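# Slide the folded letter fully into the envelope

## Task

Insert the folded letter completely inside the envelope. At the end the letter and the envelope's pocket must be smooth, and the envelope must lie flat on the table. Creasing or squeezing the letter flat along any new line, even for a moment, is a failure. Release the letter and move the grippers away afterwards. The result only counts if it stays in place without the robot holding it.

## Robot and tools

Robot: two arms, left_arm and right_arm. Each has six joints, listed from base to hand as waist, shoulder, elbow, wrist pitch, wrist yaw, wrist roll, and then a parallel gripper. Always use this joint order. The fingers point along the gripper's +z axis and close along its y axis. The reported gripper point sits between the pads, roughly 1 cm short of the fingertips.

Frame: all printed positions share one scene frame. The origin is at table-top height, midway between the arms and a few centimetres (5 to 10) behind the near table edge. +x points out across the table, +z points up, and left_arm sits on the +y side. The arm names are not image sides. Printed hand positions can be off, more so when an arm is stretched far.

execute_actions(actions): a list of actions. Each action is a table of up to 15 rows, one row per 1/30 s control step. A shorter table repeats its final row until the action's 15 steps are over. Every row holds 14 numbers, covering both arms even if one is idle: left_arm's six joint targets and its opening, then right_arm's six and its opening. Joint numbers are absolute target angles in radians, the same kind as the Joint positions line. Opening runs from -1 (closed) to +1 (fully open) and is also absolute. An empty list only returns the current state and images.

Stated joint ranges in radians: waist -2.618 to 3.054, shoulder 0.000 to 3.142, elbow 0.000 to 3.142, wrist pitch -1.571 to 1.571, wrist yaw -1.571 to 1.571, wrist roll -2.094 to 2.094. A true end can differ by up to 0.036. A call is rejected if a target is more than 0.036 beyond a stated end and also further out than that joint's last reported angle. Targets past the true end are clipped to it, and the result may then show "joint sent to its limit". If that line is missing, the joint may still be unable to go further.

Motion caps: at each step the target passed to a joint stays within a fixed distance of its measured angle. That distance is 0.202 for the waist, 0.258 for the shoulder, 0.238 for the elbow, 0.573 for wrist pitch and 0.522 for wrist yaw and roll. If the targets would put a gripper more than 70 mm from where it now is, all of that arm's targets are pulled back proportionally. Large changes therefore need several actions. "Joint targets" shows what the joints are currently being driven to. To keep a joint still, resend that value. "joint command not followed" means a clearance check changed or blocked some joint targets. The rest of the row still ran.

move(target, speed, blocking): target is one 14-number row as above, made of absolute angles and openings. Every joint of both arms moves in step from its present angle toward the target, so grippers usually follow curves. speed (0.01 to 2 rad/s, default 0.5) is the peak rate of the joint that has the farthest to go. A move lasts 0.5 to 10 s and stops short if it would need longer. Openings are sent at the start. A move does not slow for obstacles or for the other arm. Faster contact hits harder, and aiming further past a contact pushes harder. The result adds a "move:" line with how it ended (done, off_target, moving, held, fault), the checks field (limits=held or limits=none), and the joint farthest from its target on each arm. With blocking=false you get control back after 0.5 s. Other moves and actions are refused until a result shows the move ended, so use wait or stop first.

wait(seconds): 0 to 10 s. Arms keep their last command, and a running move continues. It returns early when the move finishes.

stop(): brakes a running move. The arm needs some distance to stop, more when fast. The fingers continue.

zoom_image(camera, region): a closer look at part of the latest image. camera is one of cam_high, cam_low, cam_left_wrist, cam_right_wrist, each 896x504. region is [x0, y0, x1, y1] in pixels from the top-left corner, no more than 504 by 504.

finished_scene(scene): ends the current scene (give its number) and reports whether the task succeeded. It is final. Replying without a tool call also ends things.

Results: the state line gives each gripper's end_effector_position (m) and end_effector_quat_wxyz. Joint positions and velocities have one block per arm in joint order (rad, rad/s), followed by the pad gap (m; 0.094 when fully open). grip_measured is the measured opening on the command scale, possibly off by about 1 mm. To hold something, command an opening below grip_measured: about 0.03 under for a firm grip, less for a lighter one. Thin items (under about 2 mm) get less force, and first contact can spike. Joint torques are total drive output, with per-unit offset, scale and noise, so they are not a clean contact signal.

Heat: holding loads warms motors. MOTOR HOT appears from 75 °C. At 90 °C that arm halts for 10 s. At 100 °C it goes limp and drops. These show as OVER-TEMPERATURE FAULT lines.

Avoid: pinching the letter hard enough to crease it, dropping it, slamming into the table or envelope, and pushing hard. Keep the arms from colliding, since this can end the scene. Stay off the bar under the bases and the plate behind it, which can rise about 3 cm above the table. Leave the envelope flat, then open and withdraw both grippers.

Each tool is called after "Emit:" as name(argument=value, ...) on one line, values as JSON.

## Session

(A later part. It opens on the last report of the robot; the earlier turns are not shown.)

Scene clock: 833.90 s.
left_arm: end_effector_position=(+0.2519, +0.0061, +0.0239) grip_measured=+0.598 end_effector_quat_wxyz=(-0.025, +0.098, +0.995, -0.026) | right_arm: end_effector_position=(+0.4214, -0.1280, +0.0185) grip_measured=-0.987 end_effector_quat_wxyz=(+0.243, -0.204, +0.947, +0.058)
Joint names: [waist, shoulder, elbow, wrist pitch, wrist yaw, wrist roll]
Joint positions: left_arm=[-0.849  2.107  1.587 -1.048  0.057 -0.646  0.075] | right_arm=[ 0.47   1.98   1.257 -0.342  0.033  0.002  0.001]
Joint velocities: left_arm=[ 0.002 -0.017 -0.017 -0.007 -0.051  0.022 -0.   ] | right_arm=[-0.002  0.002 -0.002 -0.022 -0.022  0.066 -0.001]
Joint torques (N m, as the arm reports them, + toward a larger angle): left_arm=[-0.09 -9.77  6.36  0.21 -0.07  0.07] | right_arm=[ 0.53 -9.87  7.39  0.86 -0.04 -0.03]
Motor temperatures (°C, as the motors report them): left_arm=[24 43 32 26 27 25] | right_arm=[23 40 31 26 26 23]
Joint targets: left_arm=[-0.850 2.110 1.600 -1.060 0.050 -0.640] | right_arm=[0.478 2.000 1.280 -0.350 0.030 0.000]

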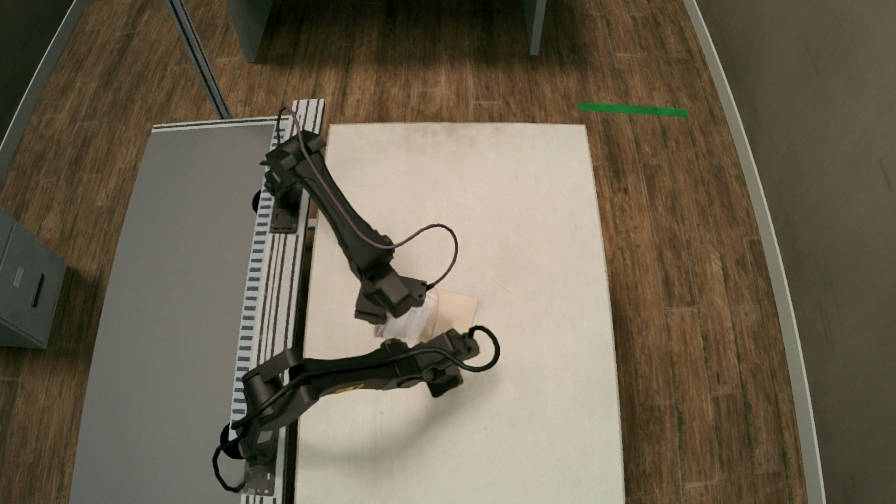

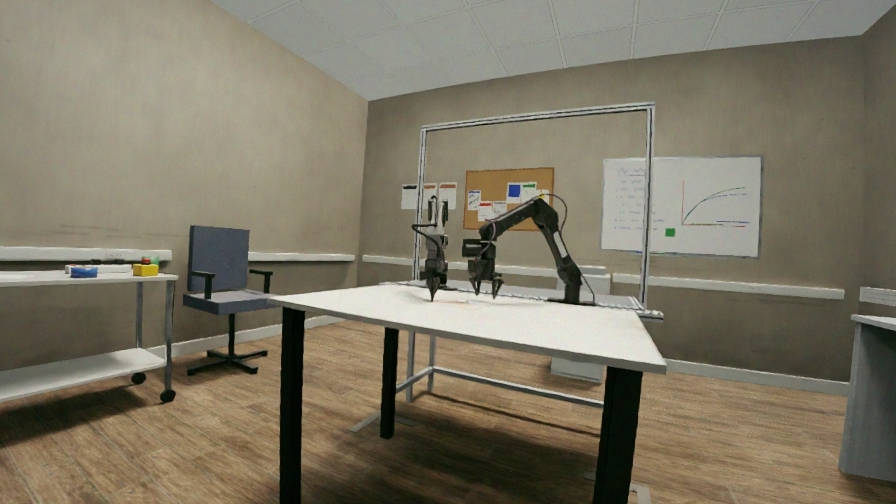

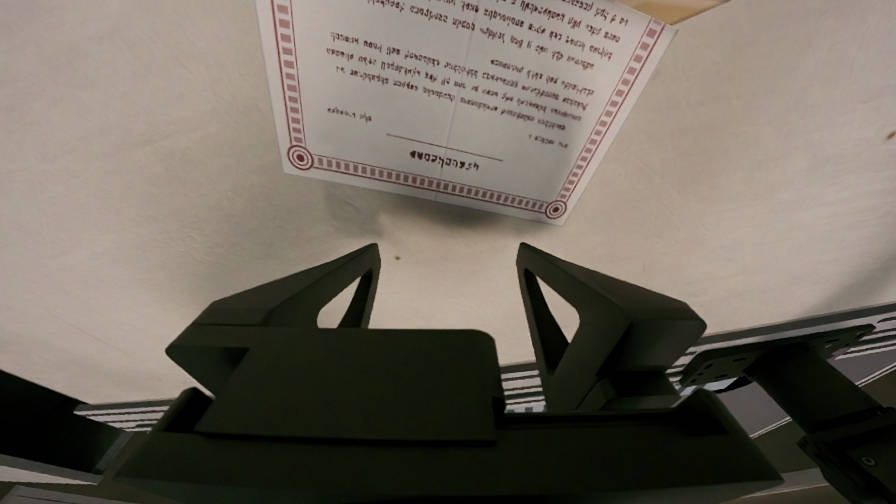

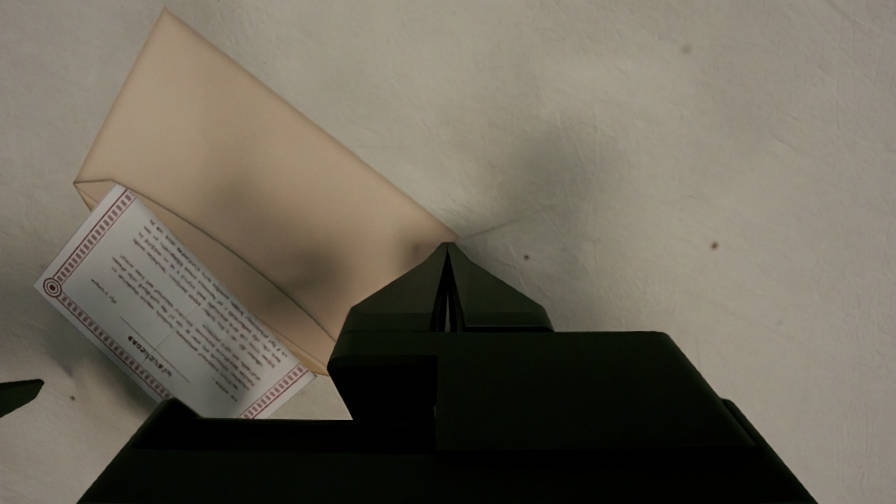

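Emit:
execute_actions(actions=[[[-0.85,2.11,1.60,-1.06,0.05,-0.64,0.6,0.478,1.95,1.28,-0.35,0.03,0,-1]],[[-0.85,2.11,1.60,-1.06,0.05,-0.64,0.6,0.5,1.95,1.265,-0.36,0.03,0,-1]],[[-0.85,2.11,1.60,-1.06,0.05,-0.64,0.6,0.5,2.0,1.265,-0.36,0.03,0,-1]],[[-0.85,2.11,1.60,-1.06,0.05,-0.64,0.6,0.5,2.03,1.265,-0.36,0.03,0,-1]]])

Scene clock: 851.53 s.
left_arm: end_effector_position=(+0.2519, +0.0061, +0.0239) grip_measured=+0.598 end_effector_quat_wxyz=(-0.025, +0.098, +0.995, -0.026) | right_arm: end_effector_position=(+0.4195, -0.1225, +0.0176) grip_measured=-0.987 end_effector_quat_wxyz=(+0.243, -0.210, +0.945, +0.060)
Joint names: [waist, shoulder, elbow, wrist pitch, wrist yaw, wrist roll]
Joint positions: left_arm=[-0.849  2.107  1.587 -1.048  0.057 -0.646  0.075] | right_arm=[ 0.483  1.984  1.257 -0.338  0.034  0.002  0.001]
Joint velocities: left_arm=[ 0.012  0.017 -0.002  0.037  0.066  0.022  0.   ] | right_arm=[-0.002  0.002  0.007  0.066 -0.007  0.051 -0.   ]
Joint torques (N m, as the arm reports them, + toward a larger angle): left_arm=[-0.13 -9.71  6.31  0.2  -0.07  0.07] | right_arm=[ 1.19 -7.61  6.43  0.73 -0.05 -0.02]
Motor temperatures (°C, as the motors report them): left_arm=[24 45 32 26 27 25] | right_arm=[23 42 32 27 26 23]
Joint targets: left_arm=[-0.850 2.110 1.600 -1.060 0.050 -0.640] | right_arm=[0.500 2.030 1.265 -0.360 0.030 0.000]

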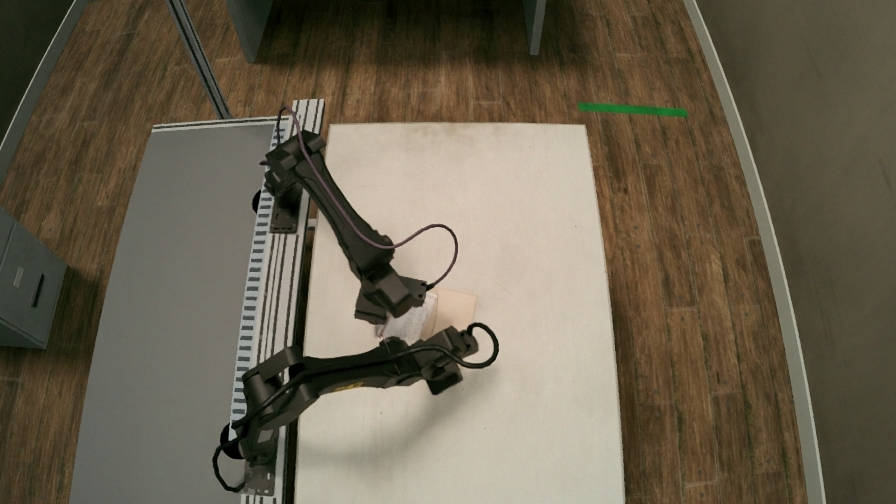

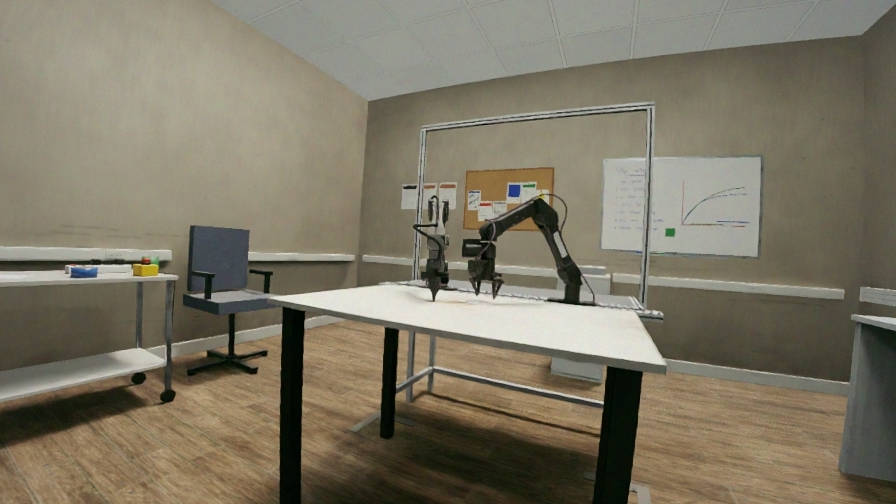

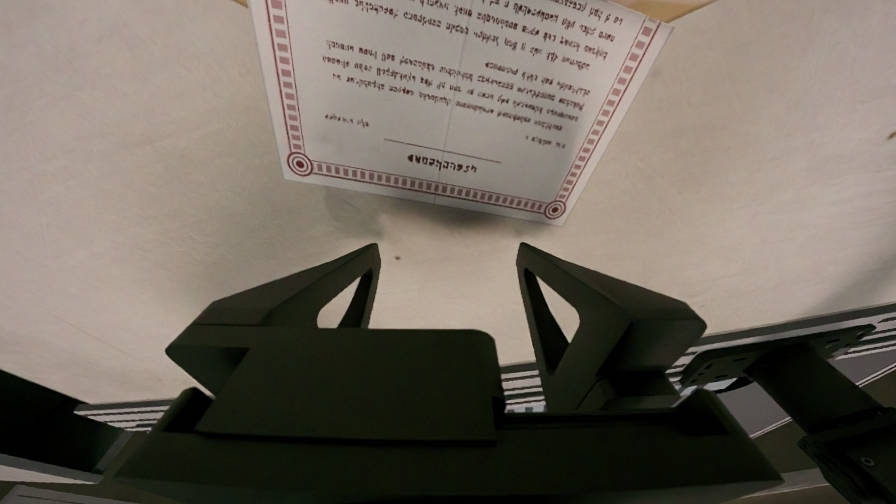

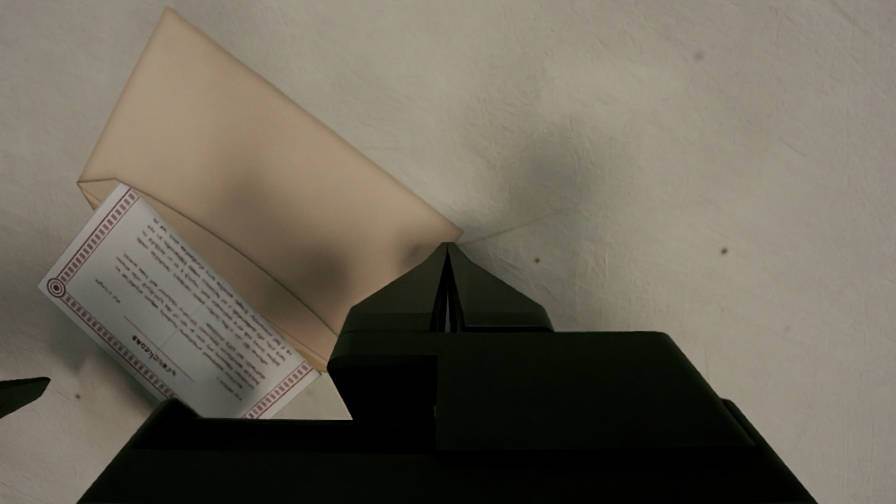

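Emit:
execute_actions(actions=[[[-0.845,2.16,1.60,-1.08,0.05,-0.64,0.6,0.5,2.03,1.265,-0.36,0.03,0,-1]],[[-0.84,2.21,1.61,-1.08,0.05,-0.635,0.6,0.5,2.03,1.265,-0.36,0.03,0,-1]],[[-0.83,2.23,1.645,-1.09,0.05,-0.625,0.6,0.5,2.03,1.265,-0.36,0.03,0,-1]],[[-0.815,2.25,1.68,-1.10,0.05,-0.61,0.6,0.5,2.03,1.265,-0.36,0.03,0,-1]],[[-0.803,2.27,1.71,-1.10,0.05,-0.60,0.6,0.5,2.03,1.265,-0.36,0.03,0,-1]]])

Scene clock: 859.27 s.
left_arm: end_effector_position=(+0.2643, +0.0092, +0.0099) grip_measured=+0.598 end_effector_quat_wxyz=(-0.058, +0.094, +0.994, -0.009) | right_arm: end_effector_position=(+0.4195, -0.1225, +0.0176) grip_measured=-0.987 end_effector_quat_wxyz=(+0.243, -0.210, +0.945, +0.060)
Joint names: [waist, shoulder, elbow, wrist pitch, wrist yaw, wrist roll]
Joint positions: left_arm=[-0.813  2.216  1.702 -1.129  0.073 -0.616  0.075] | right_arm=[ 0.483  1.984  1.257 -0.338  0.034  0.002  0.001]
Joint velocities: left_arm=[ 0.017 -0.002 -0.017 -0.022 -0.007 -0.007 -0.003] | right_arm=[ 0.002  0.002 -0.002 -0.081 -0.022 -0.022 -0.   ]
Joint torques (N m, as the arm reports them, + toward a larger angle): left_arm=[ 0.89 -7.18  5.81  0.5  -0.24  0.15] | right_arm=[ 1.18 -7.63  6.44  0.73 -0.05 -0.03]
Motor temperatures (°C, as the motors report them): left_arm=[24 45 32 26 27 25] | right_arm=[23 42 32 27 26 23]
Joint targets: left_arm=[-0.803 2.270 1.710 -1.100 0.050 -0.600] | right_arm=[0.500 2.030 1.265 -0.360 0.030 0.000]

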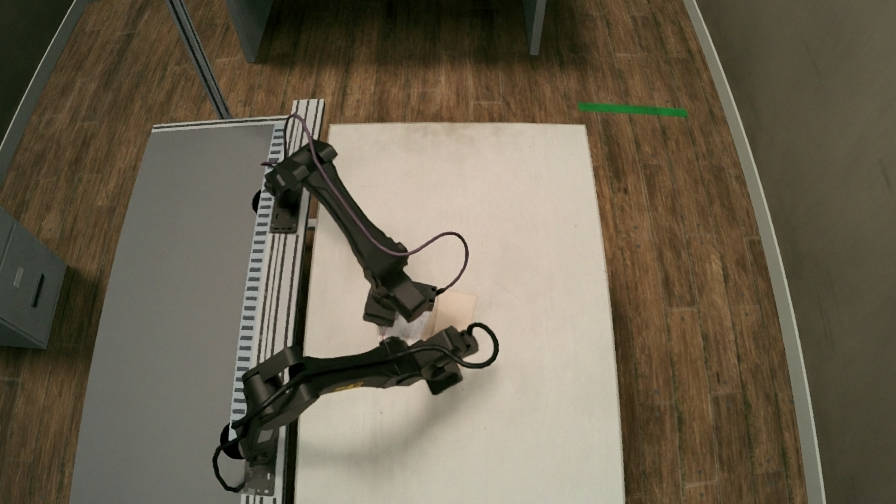

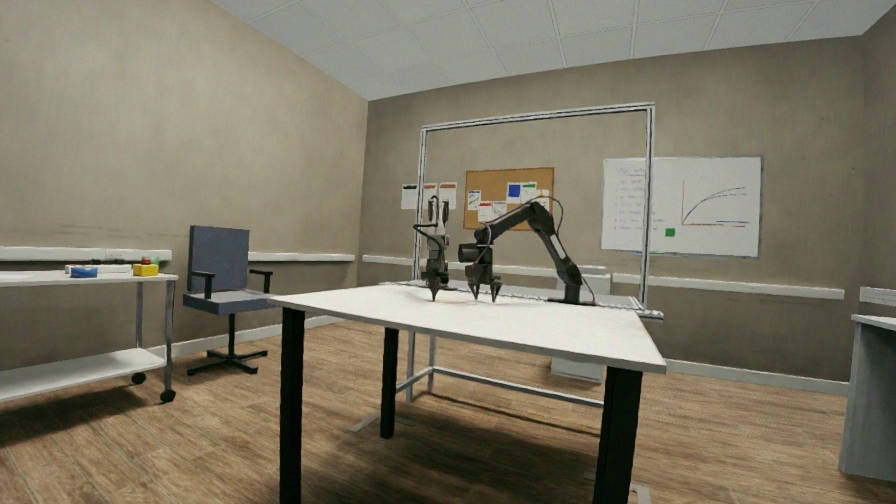

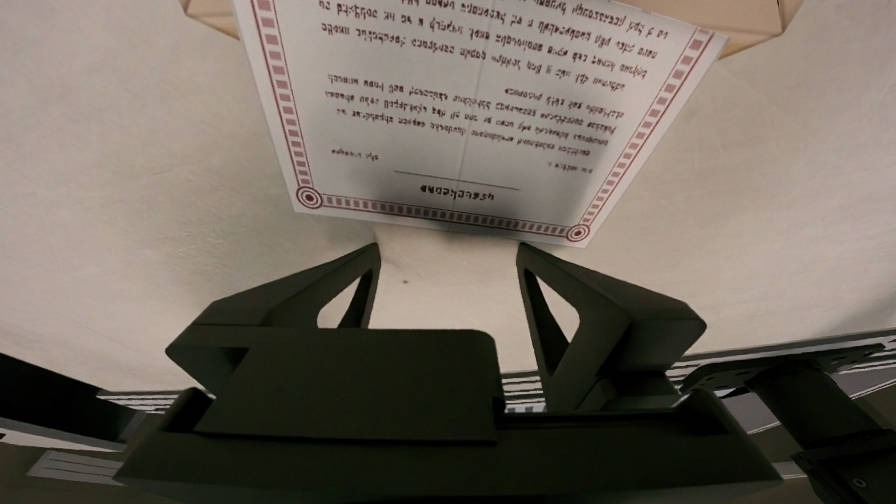

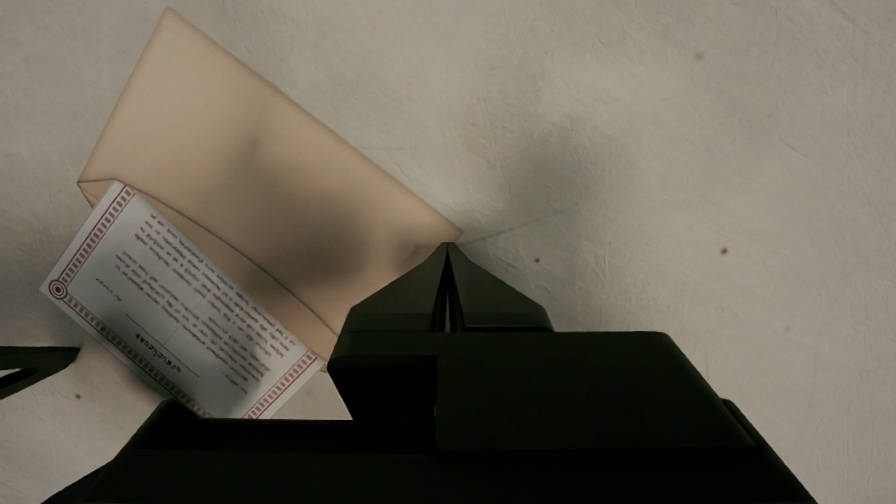

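Emit:
execute_actions(actions=[[[-0.799,2.285,1.735,-1.11,0.05,-0.595,0.6,0.5,2.03,1.265,-0.36,0.03,0,-1]],[[-0.792,2.30,1.76,-1.12,0.05,-0.59,0.6,0.5,2.03,1.265,-0.36,0.03,0,-1]],[[-0.785,2.315,1.785,-1.13,0.05,-0.58,0.6,0.5,2.03,1.265,-0.36,0.03,0,-1]]])

Scene clock: 865.60 s.
left_arm: end_effector_position=(+0.2768, +0.0065, +0.0100) grip_measured=+0.598 end_effector_quat_wxyz=(-0.059, +0.096, +0.994, -0.009) | right_arm: end_effector_position=(+0.4195, -0.1225, +0.0176) grip_measured=-0.987 end_effector_quat_wxyz=(+0.243, -0.210, +0.945, +0.060)
Joint names: [waist, shoulder, elbow, wrist pitch, wrist yaw, wrist roll]
Joint positions: left_arm=[-0.796  2.261  1.777 -1.162  0.073 -0.596  0.075] | right_arm=[ 0.483  1.984  1.257 -0.338  0.034  0.002  0.001]
Joint velocities: left_arm=[ 0.002 -0.002 -0.007  0.051 -0.081 -0.051 -0.001] | right_arm=[ 0.007 -0.007 -0.017  0.022 -0.051  0.007  0.001]
Joint torques (N m, as the arm reports them, + toward a larger angle): left_arm=[ 0.94 -7.46  5.88  0.53 -0.23  0.14] | right_arm=[ 1.18 -7.63  6.44  0.73 -0.05 -0.03]
Motor temperatures (°C, as the motors report them): left_arm=[24 44 32 26 27 25] | right_arm=[23 41 32 27 26 23]
Joint targets: left_arm=[-0.785 2.315 1.785 -1.130 0.050 -0.580] | right_arm=[0.500 2.030 1.265 -0.360 0.030 -0.000]

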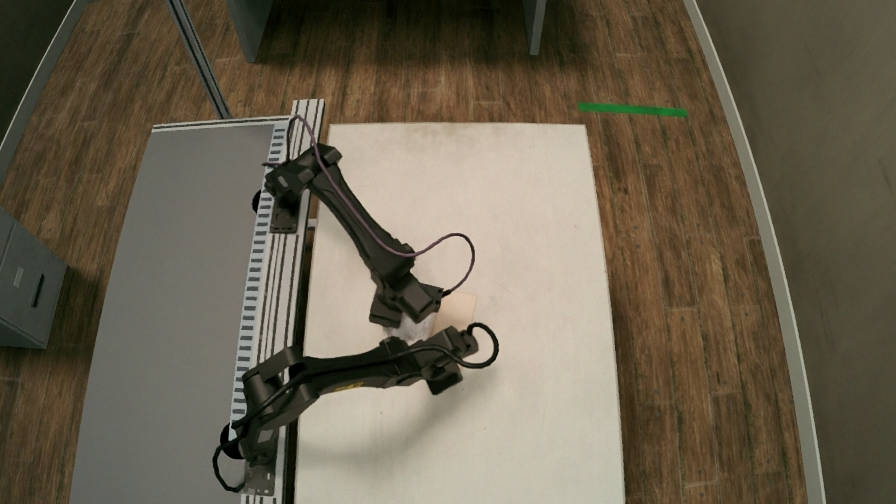

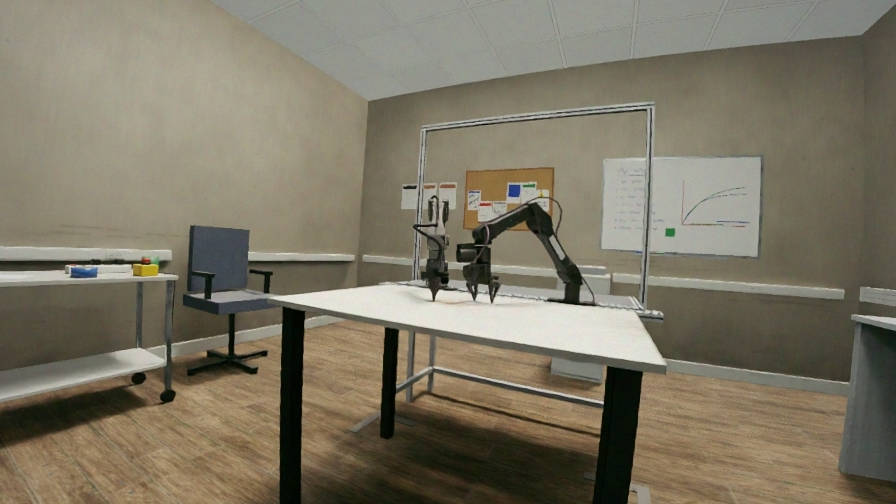

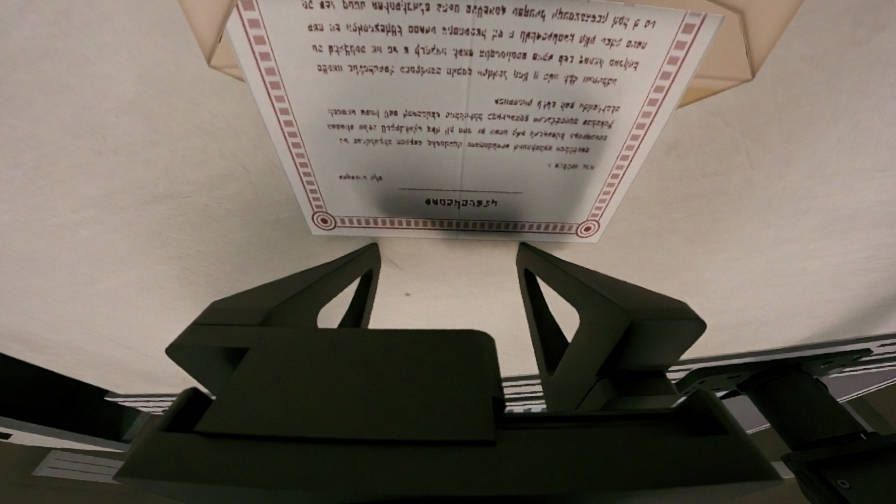

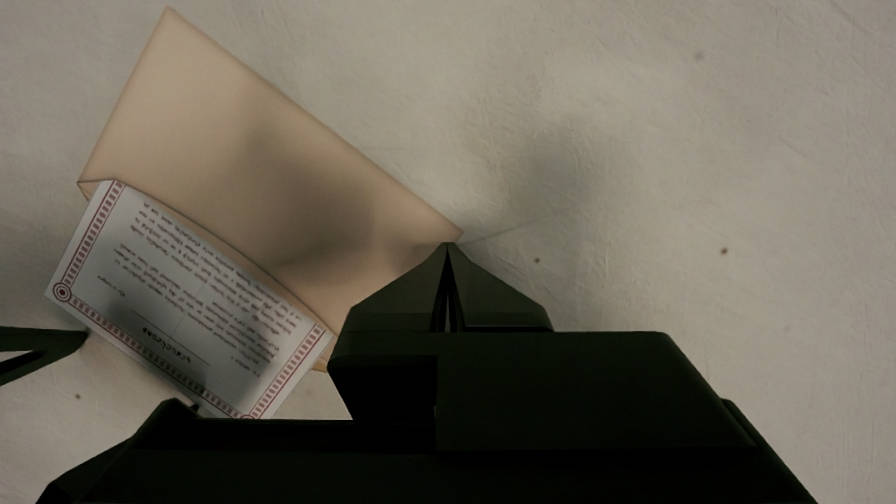

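Emit:
execute_actions(actions=[[[-0.781,2.325,1.80,-1.115,0.05,-0.576,0.6,0.5,2.03,1.265,-0.36,0.03,0,-1]],[[-0.775,2.34,1.825,-1.12,0.05,-0.57,0.6,0.5,2.03,1.265,-0.36,0.03,0,-1]],[[-0.769,2.355,1.85,-1.13,0.05,-0.565,0.6,0.5,2.03,1.265,-0.36,0.03,0,-1]]])

Emit:
zoom_image(camera="cam_right_wrist", region=[30,130,380,400])

Scene clock: 874.33 s.
left_arm: end_effector_position=(+0.2911, +0.0038, +0.0100) grip_measured=+0.598 end_effector_quat_wxyz=(-0.052, +0.094, +0.994, -0.010) | right_arm: end_effector_position=(+0.4195, -0.1225, +0.0176) grip_measured=-0.987 end_effector_quat_wxyz=(+0.243, -0.210, +0.945, +0.060)
Joint names: [waist, shoulder, elbow, wrist pitch, wrist yaw, wrist roll]
Joint positions: left_arm=[-0.779  2.298  1.842 -1.178  0.066 -0.583  0.075] | right_arm=[ 0.483  1.984  1.257 -0.338  0.034  0.002  0.001]
Joint velocities: left_arm=[-0.012 -0.002 -0.027  0.037 -0.095 -0.007 -0.   ] | right_arm=[-0.002  0.002 -0.022 -0.007 -0.007 -0.007 -0.   ]
Joint torques (N m, as the arm reports them, + toward a larger angle): left_arm=[ 0.94 -7.54  5.92  0.73 -0.15  0.17] | right_arm=[ 1.2  -7.63  6.43  0.74 -0.05 -0.03]
Motor temperatures (°C, as the motors report them): left_arm=[24 43 32 26 27 25] | right_arm=[23 41 32 27 26 23]
Joint targets: left_arm=[-0.769 2.355 1.850 -1.130 0.050 -0.565] | right_arm=[0.500 2.030 1.265 -0.360 0.030 0.000]

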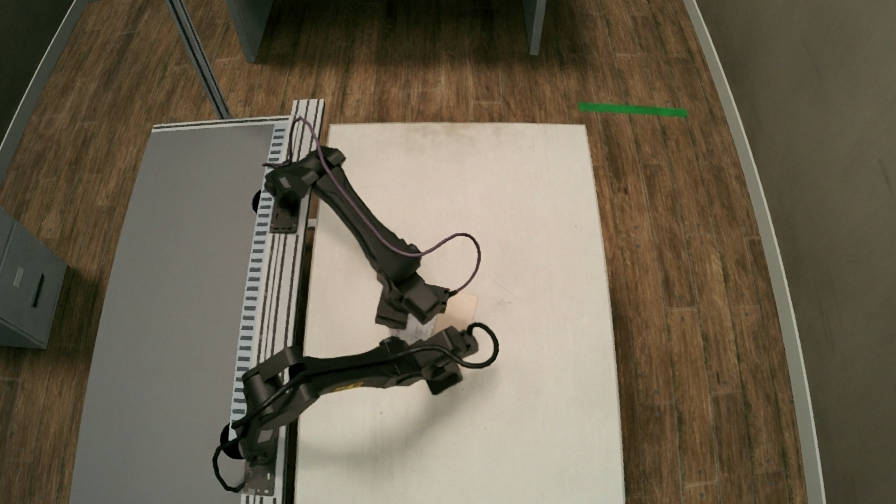

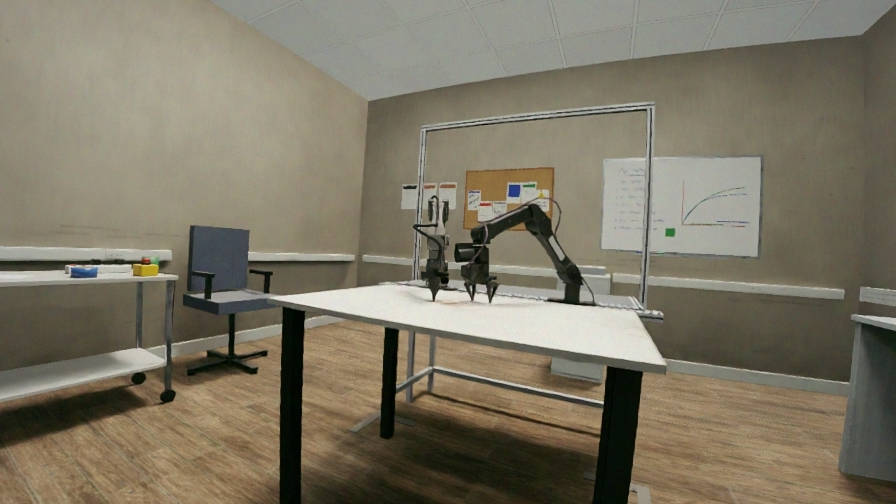

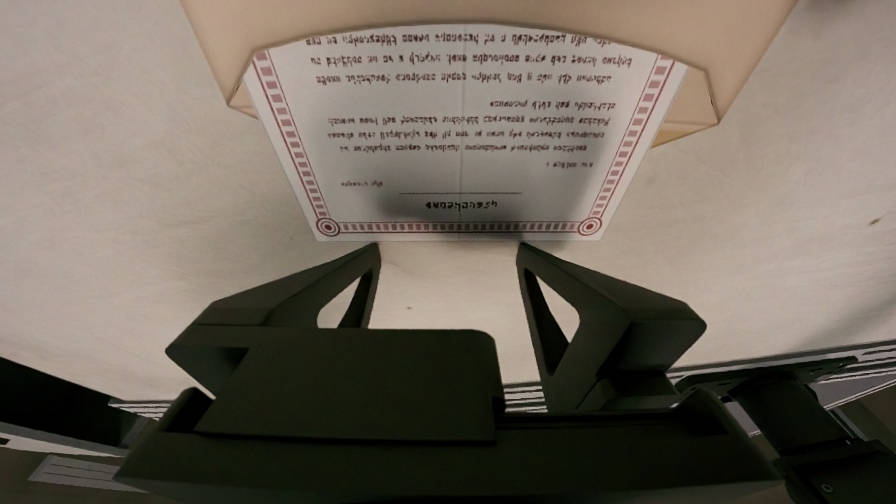

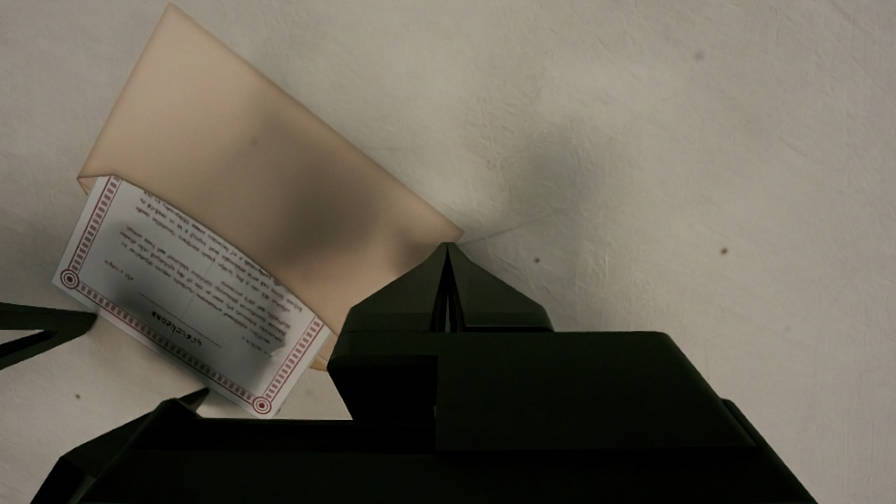

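Region (30, 130, 380, 400) of cam_right_wrist's 896x504 image, scaled by 1.440, with more detail than that image has; it fills the top 389 rows of this view, and the rest is white.

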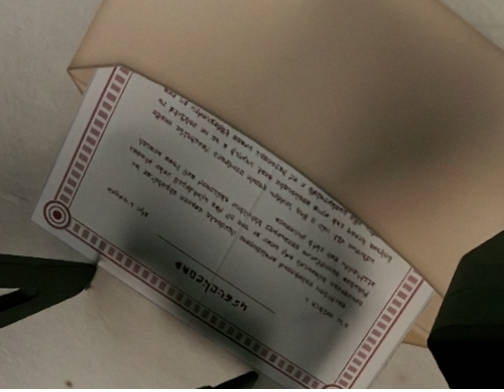

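Emit:
execute_actions(actions=[[[-0.767,2.37,1.877,-1.14,0.05,-0.58,0.6,0.5,2.04,1.265,-0.36,0.03,0,-1]],[[-0.764,2.387,1.905,-1.15,0.05,-0.595,0.6,0.5,2.04,1.265,-0.36,0.03,0,-1]],[[-0.761,2.404,1.935,-1.16,0.05,-0.605,0.6,0.5,2.04,1.265,-0.36,0.03,0,-1]]])

Scene clock: 879.67 s.
left_arm: end_effector_position=(+0.3041, -0.0022, +0.0100) grip_measured=+0.598 end_effector_quat_wxyz=(-0.047, +0.079, +0.996, -0.011) | right_arm: end_effector_position=(+0.4214, -0.1216, +0.0173) grip_measured=-0.987 end_effector_quat_wxyz=(+0.246, -0.210, +0.944, +0.060)
Joint names: [waist, shoulder, elbow, wrist pitch, wrist yaw, wrist roll]
Joint positions: left_arm=[-0.771  2.346  1.926 -1.206  0.061 -0.605  0.075] | right_arm=[ 0.483  1.987  1.257 -0.326  0.034  0.002  0.001]
Joint velocities: left_arm=[-0.002 -0.007 -0.012 -0.022 -0.007 -0.051  0.   ] | right_arm=[ 0.012 -0.002  0.007 -0.007 -0.022  0.066 -0.002]
Joint torques (N m, as the arm reports them, + toward a larger angle): left_arm=[ 0.84 -7.86  6.    0.73 -0.1   0.  ] | right_arm=[ 1.19 -7.14  6.44  0.65 -0.05 -0.03]
Motor temperatures (°C, as the motors report them): left_arm=[24 43 32 26 27 25] | right_arm=[23 41 32 27 26 23]
Joint targets: left_arm=[-0.761 2.404 1.935 -1.160 0.050 -0.605] | right_arm=[0.500 2.040 1.265 -0.360 0.030 -0.000]

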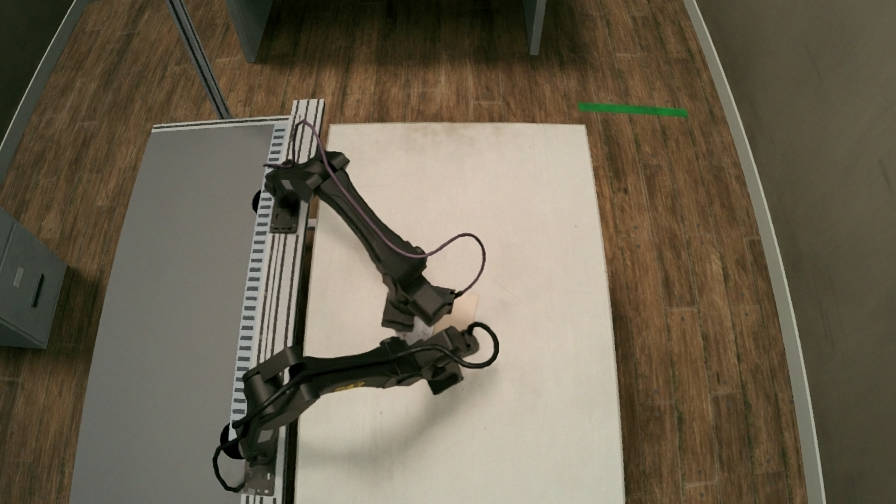

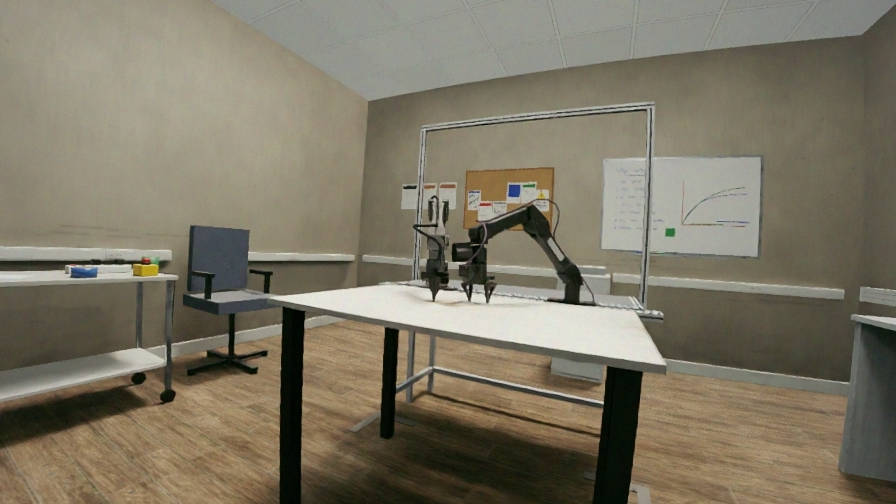

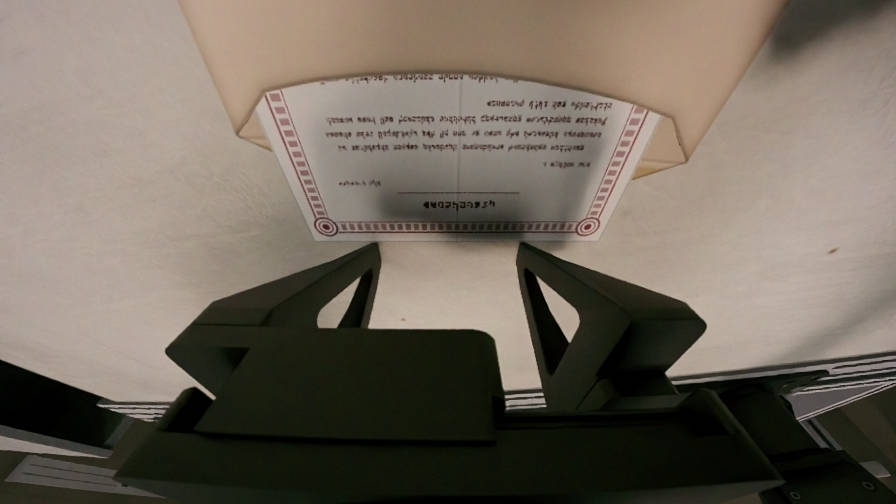

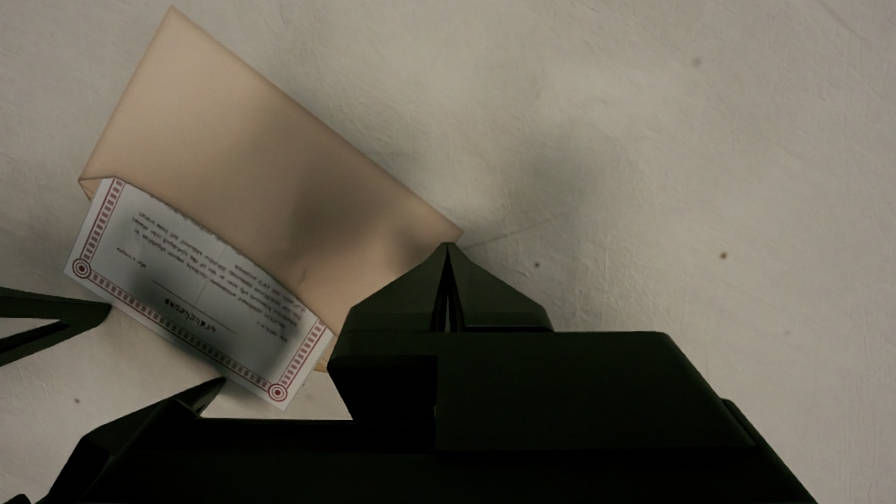

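Emit:
execute_actions(actions=[[[-0.759,2.415,1.955,-1.165,0.05,-0.57,0.6,0.5,2.04,1.265,-0.36,0.03,0,-1]],[[-0.756,2.43,1.982,-1.175,0.05,-0.535,0.6,0.5,2.04,1.265,-0.36,0.03,0,-1]],[[-0.752,2.447,2.012,-1.185,0.05,-0.50,0.6,0.5,2.04,1.265,-0.36,0.03,0,-1]]])

Scene clock: 889.33 s.
left_arm: end_effector_position=(+0.3153, -0.0060, +0.0103) grip_measured=+0.598 end_effector_quat_wxyz=(-0.042, +0.117, +0.992, -0.013) | right_arm: end_effector_position=(+0.4214, -0.1216, +0.0173) grip_measured=-0.987 end_effector_quat_wxyz=(+0.246, -0.210, +0.944, +0.060)
Joint names: [waist, shoulder, elbow, wrist pitch, wrist yaw, wrist roll]
Joint positions: left_arm=[-0.762  2.388  2.004 -1.234  0.056 -0.519  0.075] | right_arm=[ 0.483  1.987  1.257 -0.326  0.034  0.002  0.001]
Joint velocities: left_arm=[-0.002  0.002  0.002 -0.022  0.007  0.022 -0.003] | right_arm=[-0.002 -0.017 -0.002 -0.051 -0.022  0.007  0.   ]
Joint torques (N m, as the arm reports them, + toward a larger angle): left_arm=[ 0.84 -8.12  6.04  0.77 -0.04  0.17] | right_arm=[ 1.18 -7.14  6.44  0.64 -0.05 -0.03]
Motor temperatures (°C, as the motors report them): left_arm=[24 43 32 26 27 25] | right_arm=[23 41 32 26 26 23]
Joint targets: left_arm=[-0.752 2.447 2.012 -1.185 0.050 -0.500] | right_arm=[0.500 2.040 1.265 -0.360 0.030 0.000]

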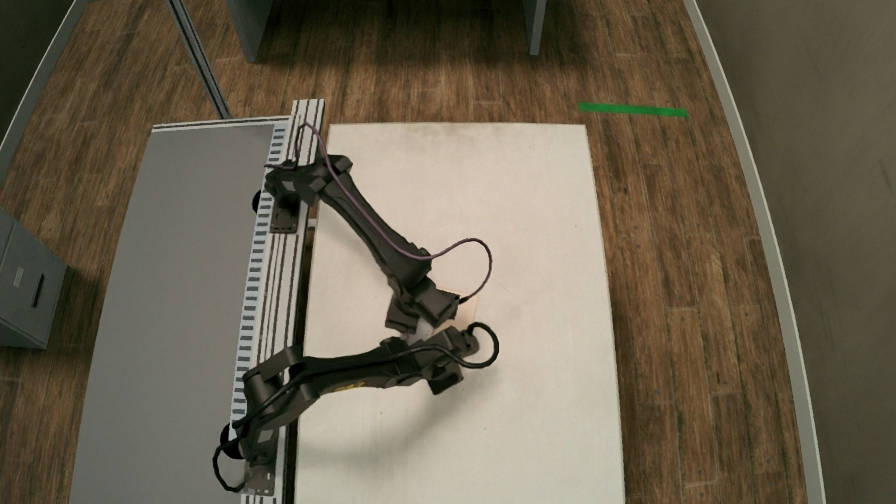

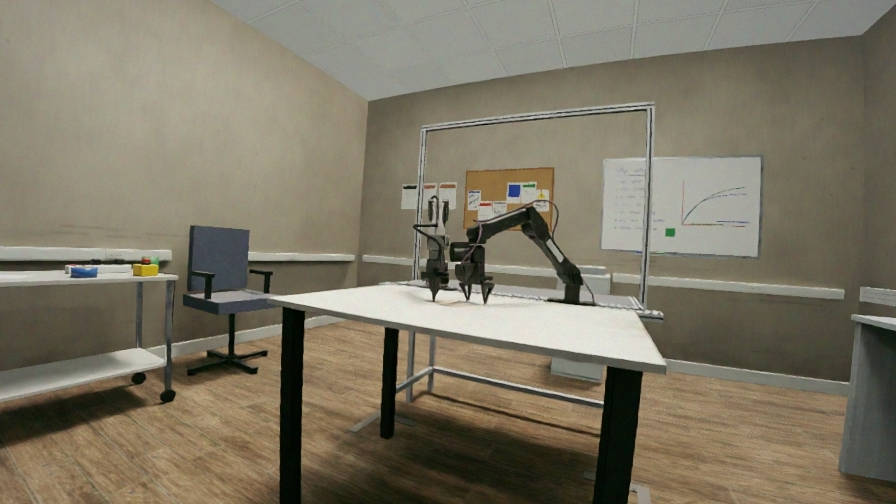

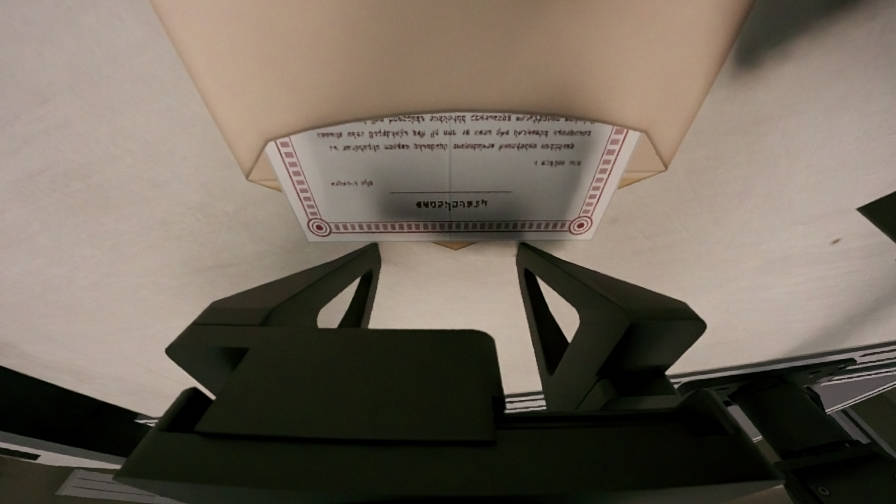

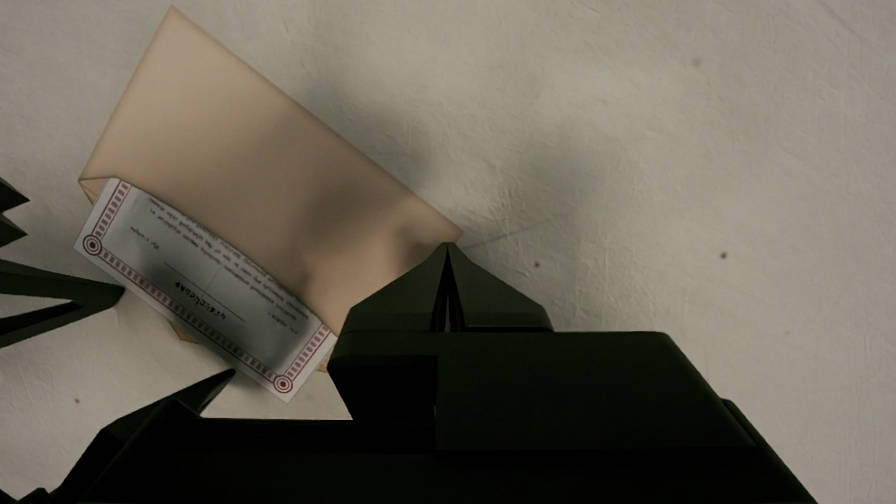

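Emit:
execute_actions(actions=[[[-0.746,2.46,2.035,-1.19,0.05,-0.51,0.6,0.5,2.04,1.265,-0.36,0.03,0,-1]],[[-0.741,2.472,2.057,-1.20,0.05,-0.51,0.6,0.5,2.04,1.265,-0.36,0.03,0,-1]],[[-0.748,2.38,2.03,-1.22,0.05,-0.52,0.6,0.5,2.04,1.265,-0.36,0.03,0,-1]],[[-0.748,2.37,2.03,-1.22,0.05,-0.52,-0.5,0.5,2.04,1.265,-0.36,0.03,0,-1]],[[-0.748,2.37,2.03,-1.22,0.05,-0.52,-0.5,0.5,2.04,1.265,-0.36,0.03,0,-1]]])

Scene clock: 896.50 s.
left_arm: end_effector_position=(+0.3212, -0.0063, +0.0113) grip_measured=-0.498 end_effector_quat_wxyz=(-0.039, +0.114, +0.993, -0.015) | right_arm: end_effector_position=(+0.4214, -0.1216, +0.0173) grip_measured=-0.987 end_effector_quat_wxyz=(+0.246, -0.210, +0.944, +0.060)
Joint names: [waist, shoulder, elbow, wrist pitch, wrist yaw, wrist roll]
Joint positions: left_arm=[-0.754  2.399  2.027 -1.239  0.055 -0.518  0.024] | right_arm=[ 0.483  1.987  1.257 -0.326  0.034  0.002  0.001]
Joint velocities: left_arm=[-0.002 -0.002 -0.007 -0.022 -0.022  0.037 -0.002] | right_arm=[-0.012 -0.012  0.002  0.037 -0.007 -0.037  0.   ]
Joint torques (N m, as the arm reports them, + toward a larger angle): left_arm=[  0.5  -13.67   5.64   0.45  -0.04  -0.02] | right_arm=[ 1.2  -7.13  6.43  0.64 -0.05 -0.03]
Motor temperatures (°C, as the motors report them): left_arm=[24 44 32 26 27 25] | right_arm=[23 40 32 26 26 23]
Joint targets: left_arm=[-0.748 2.370 2.030 -1.220 0.050 -0.520] | right_arm=[0.500 2.040 1.265 -0.360 0.030 -0.000]
joint command not followed: on one or more control steps a check withheld the commanded joint targets of the left arm, and it was not sent them on those steps.
cause: the commanded joint targets would bring a part of the robot too close to another arm (this arm's wrist (the part past the wrist pitch) and the other arm's wrist (the part past the wrist pitch)); next, command targets that bring no part of the robot closer to that arm.

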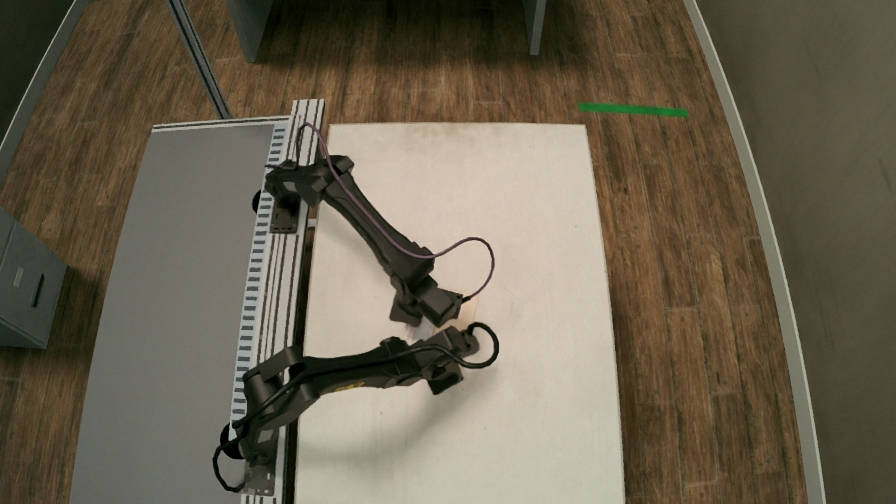

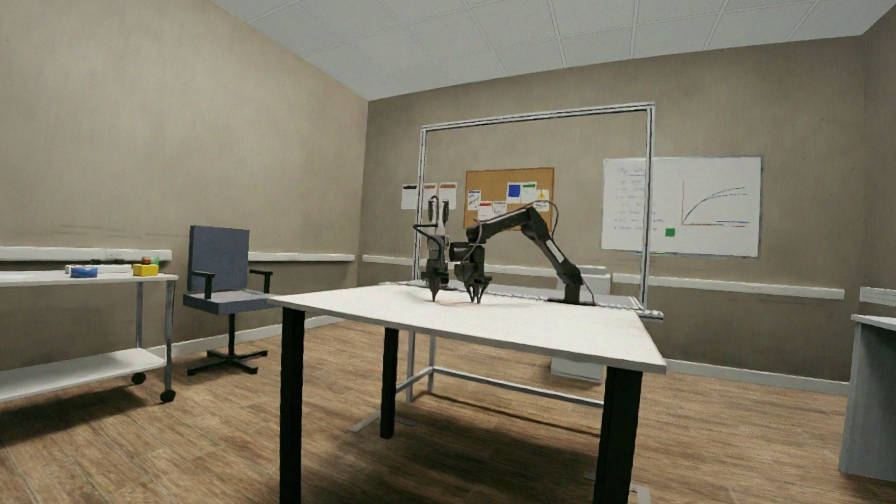

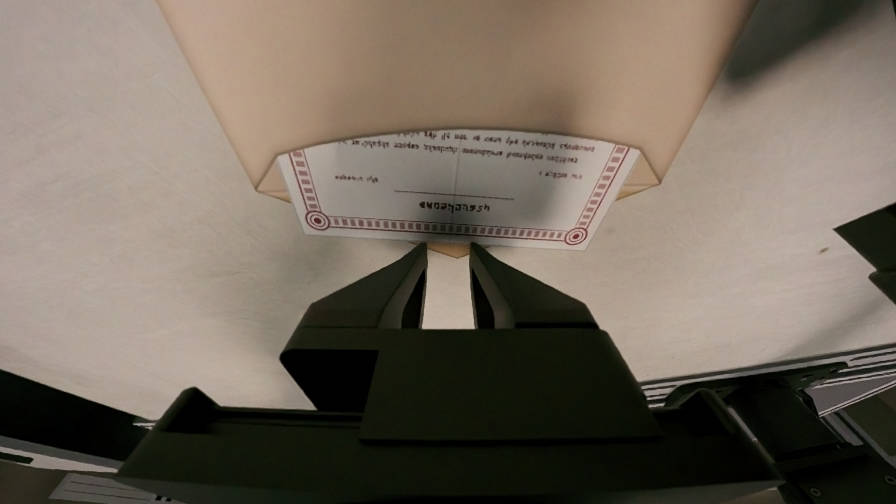

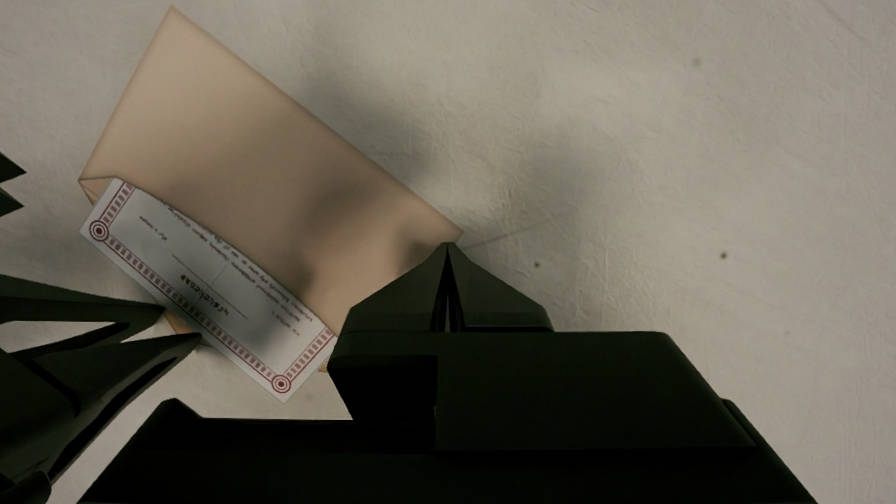

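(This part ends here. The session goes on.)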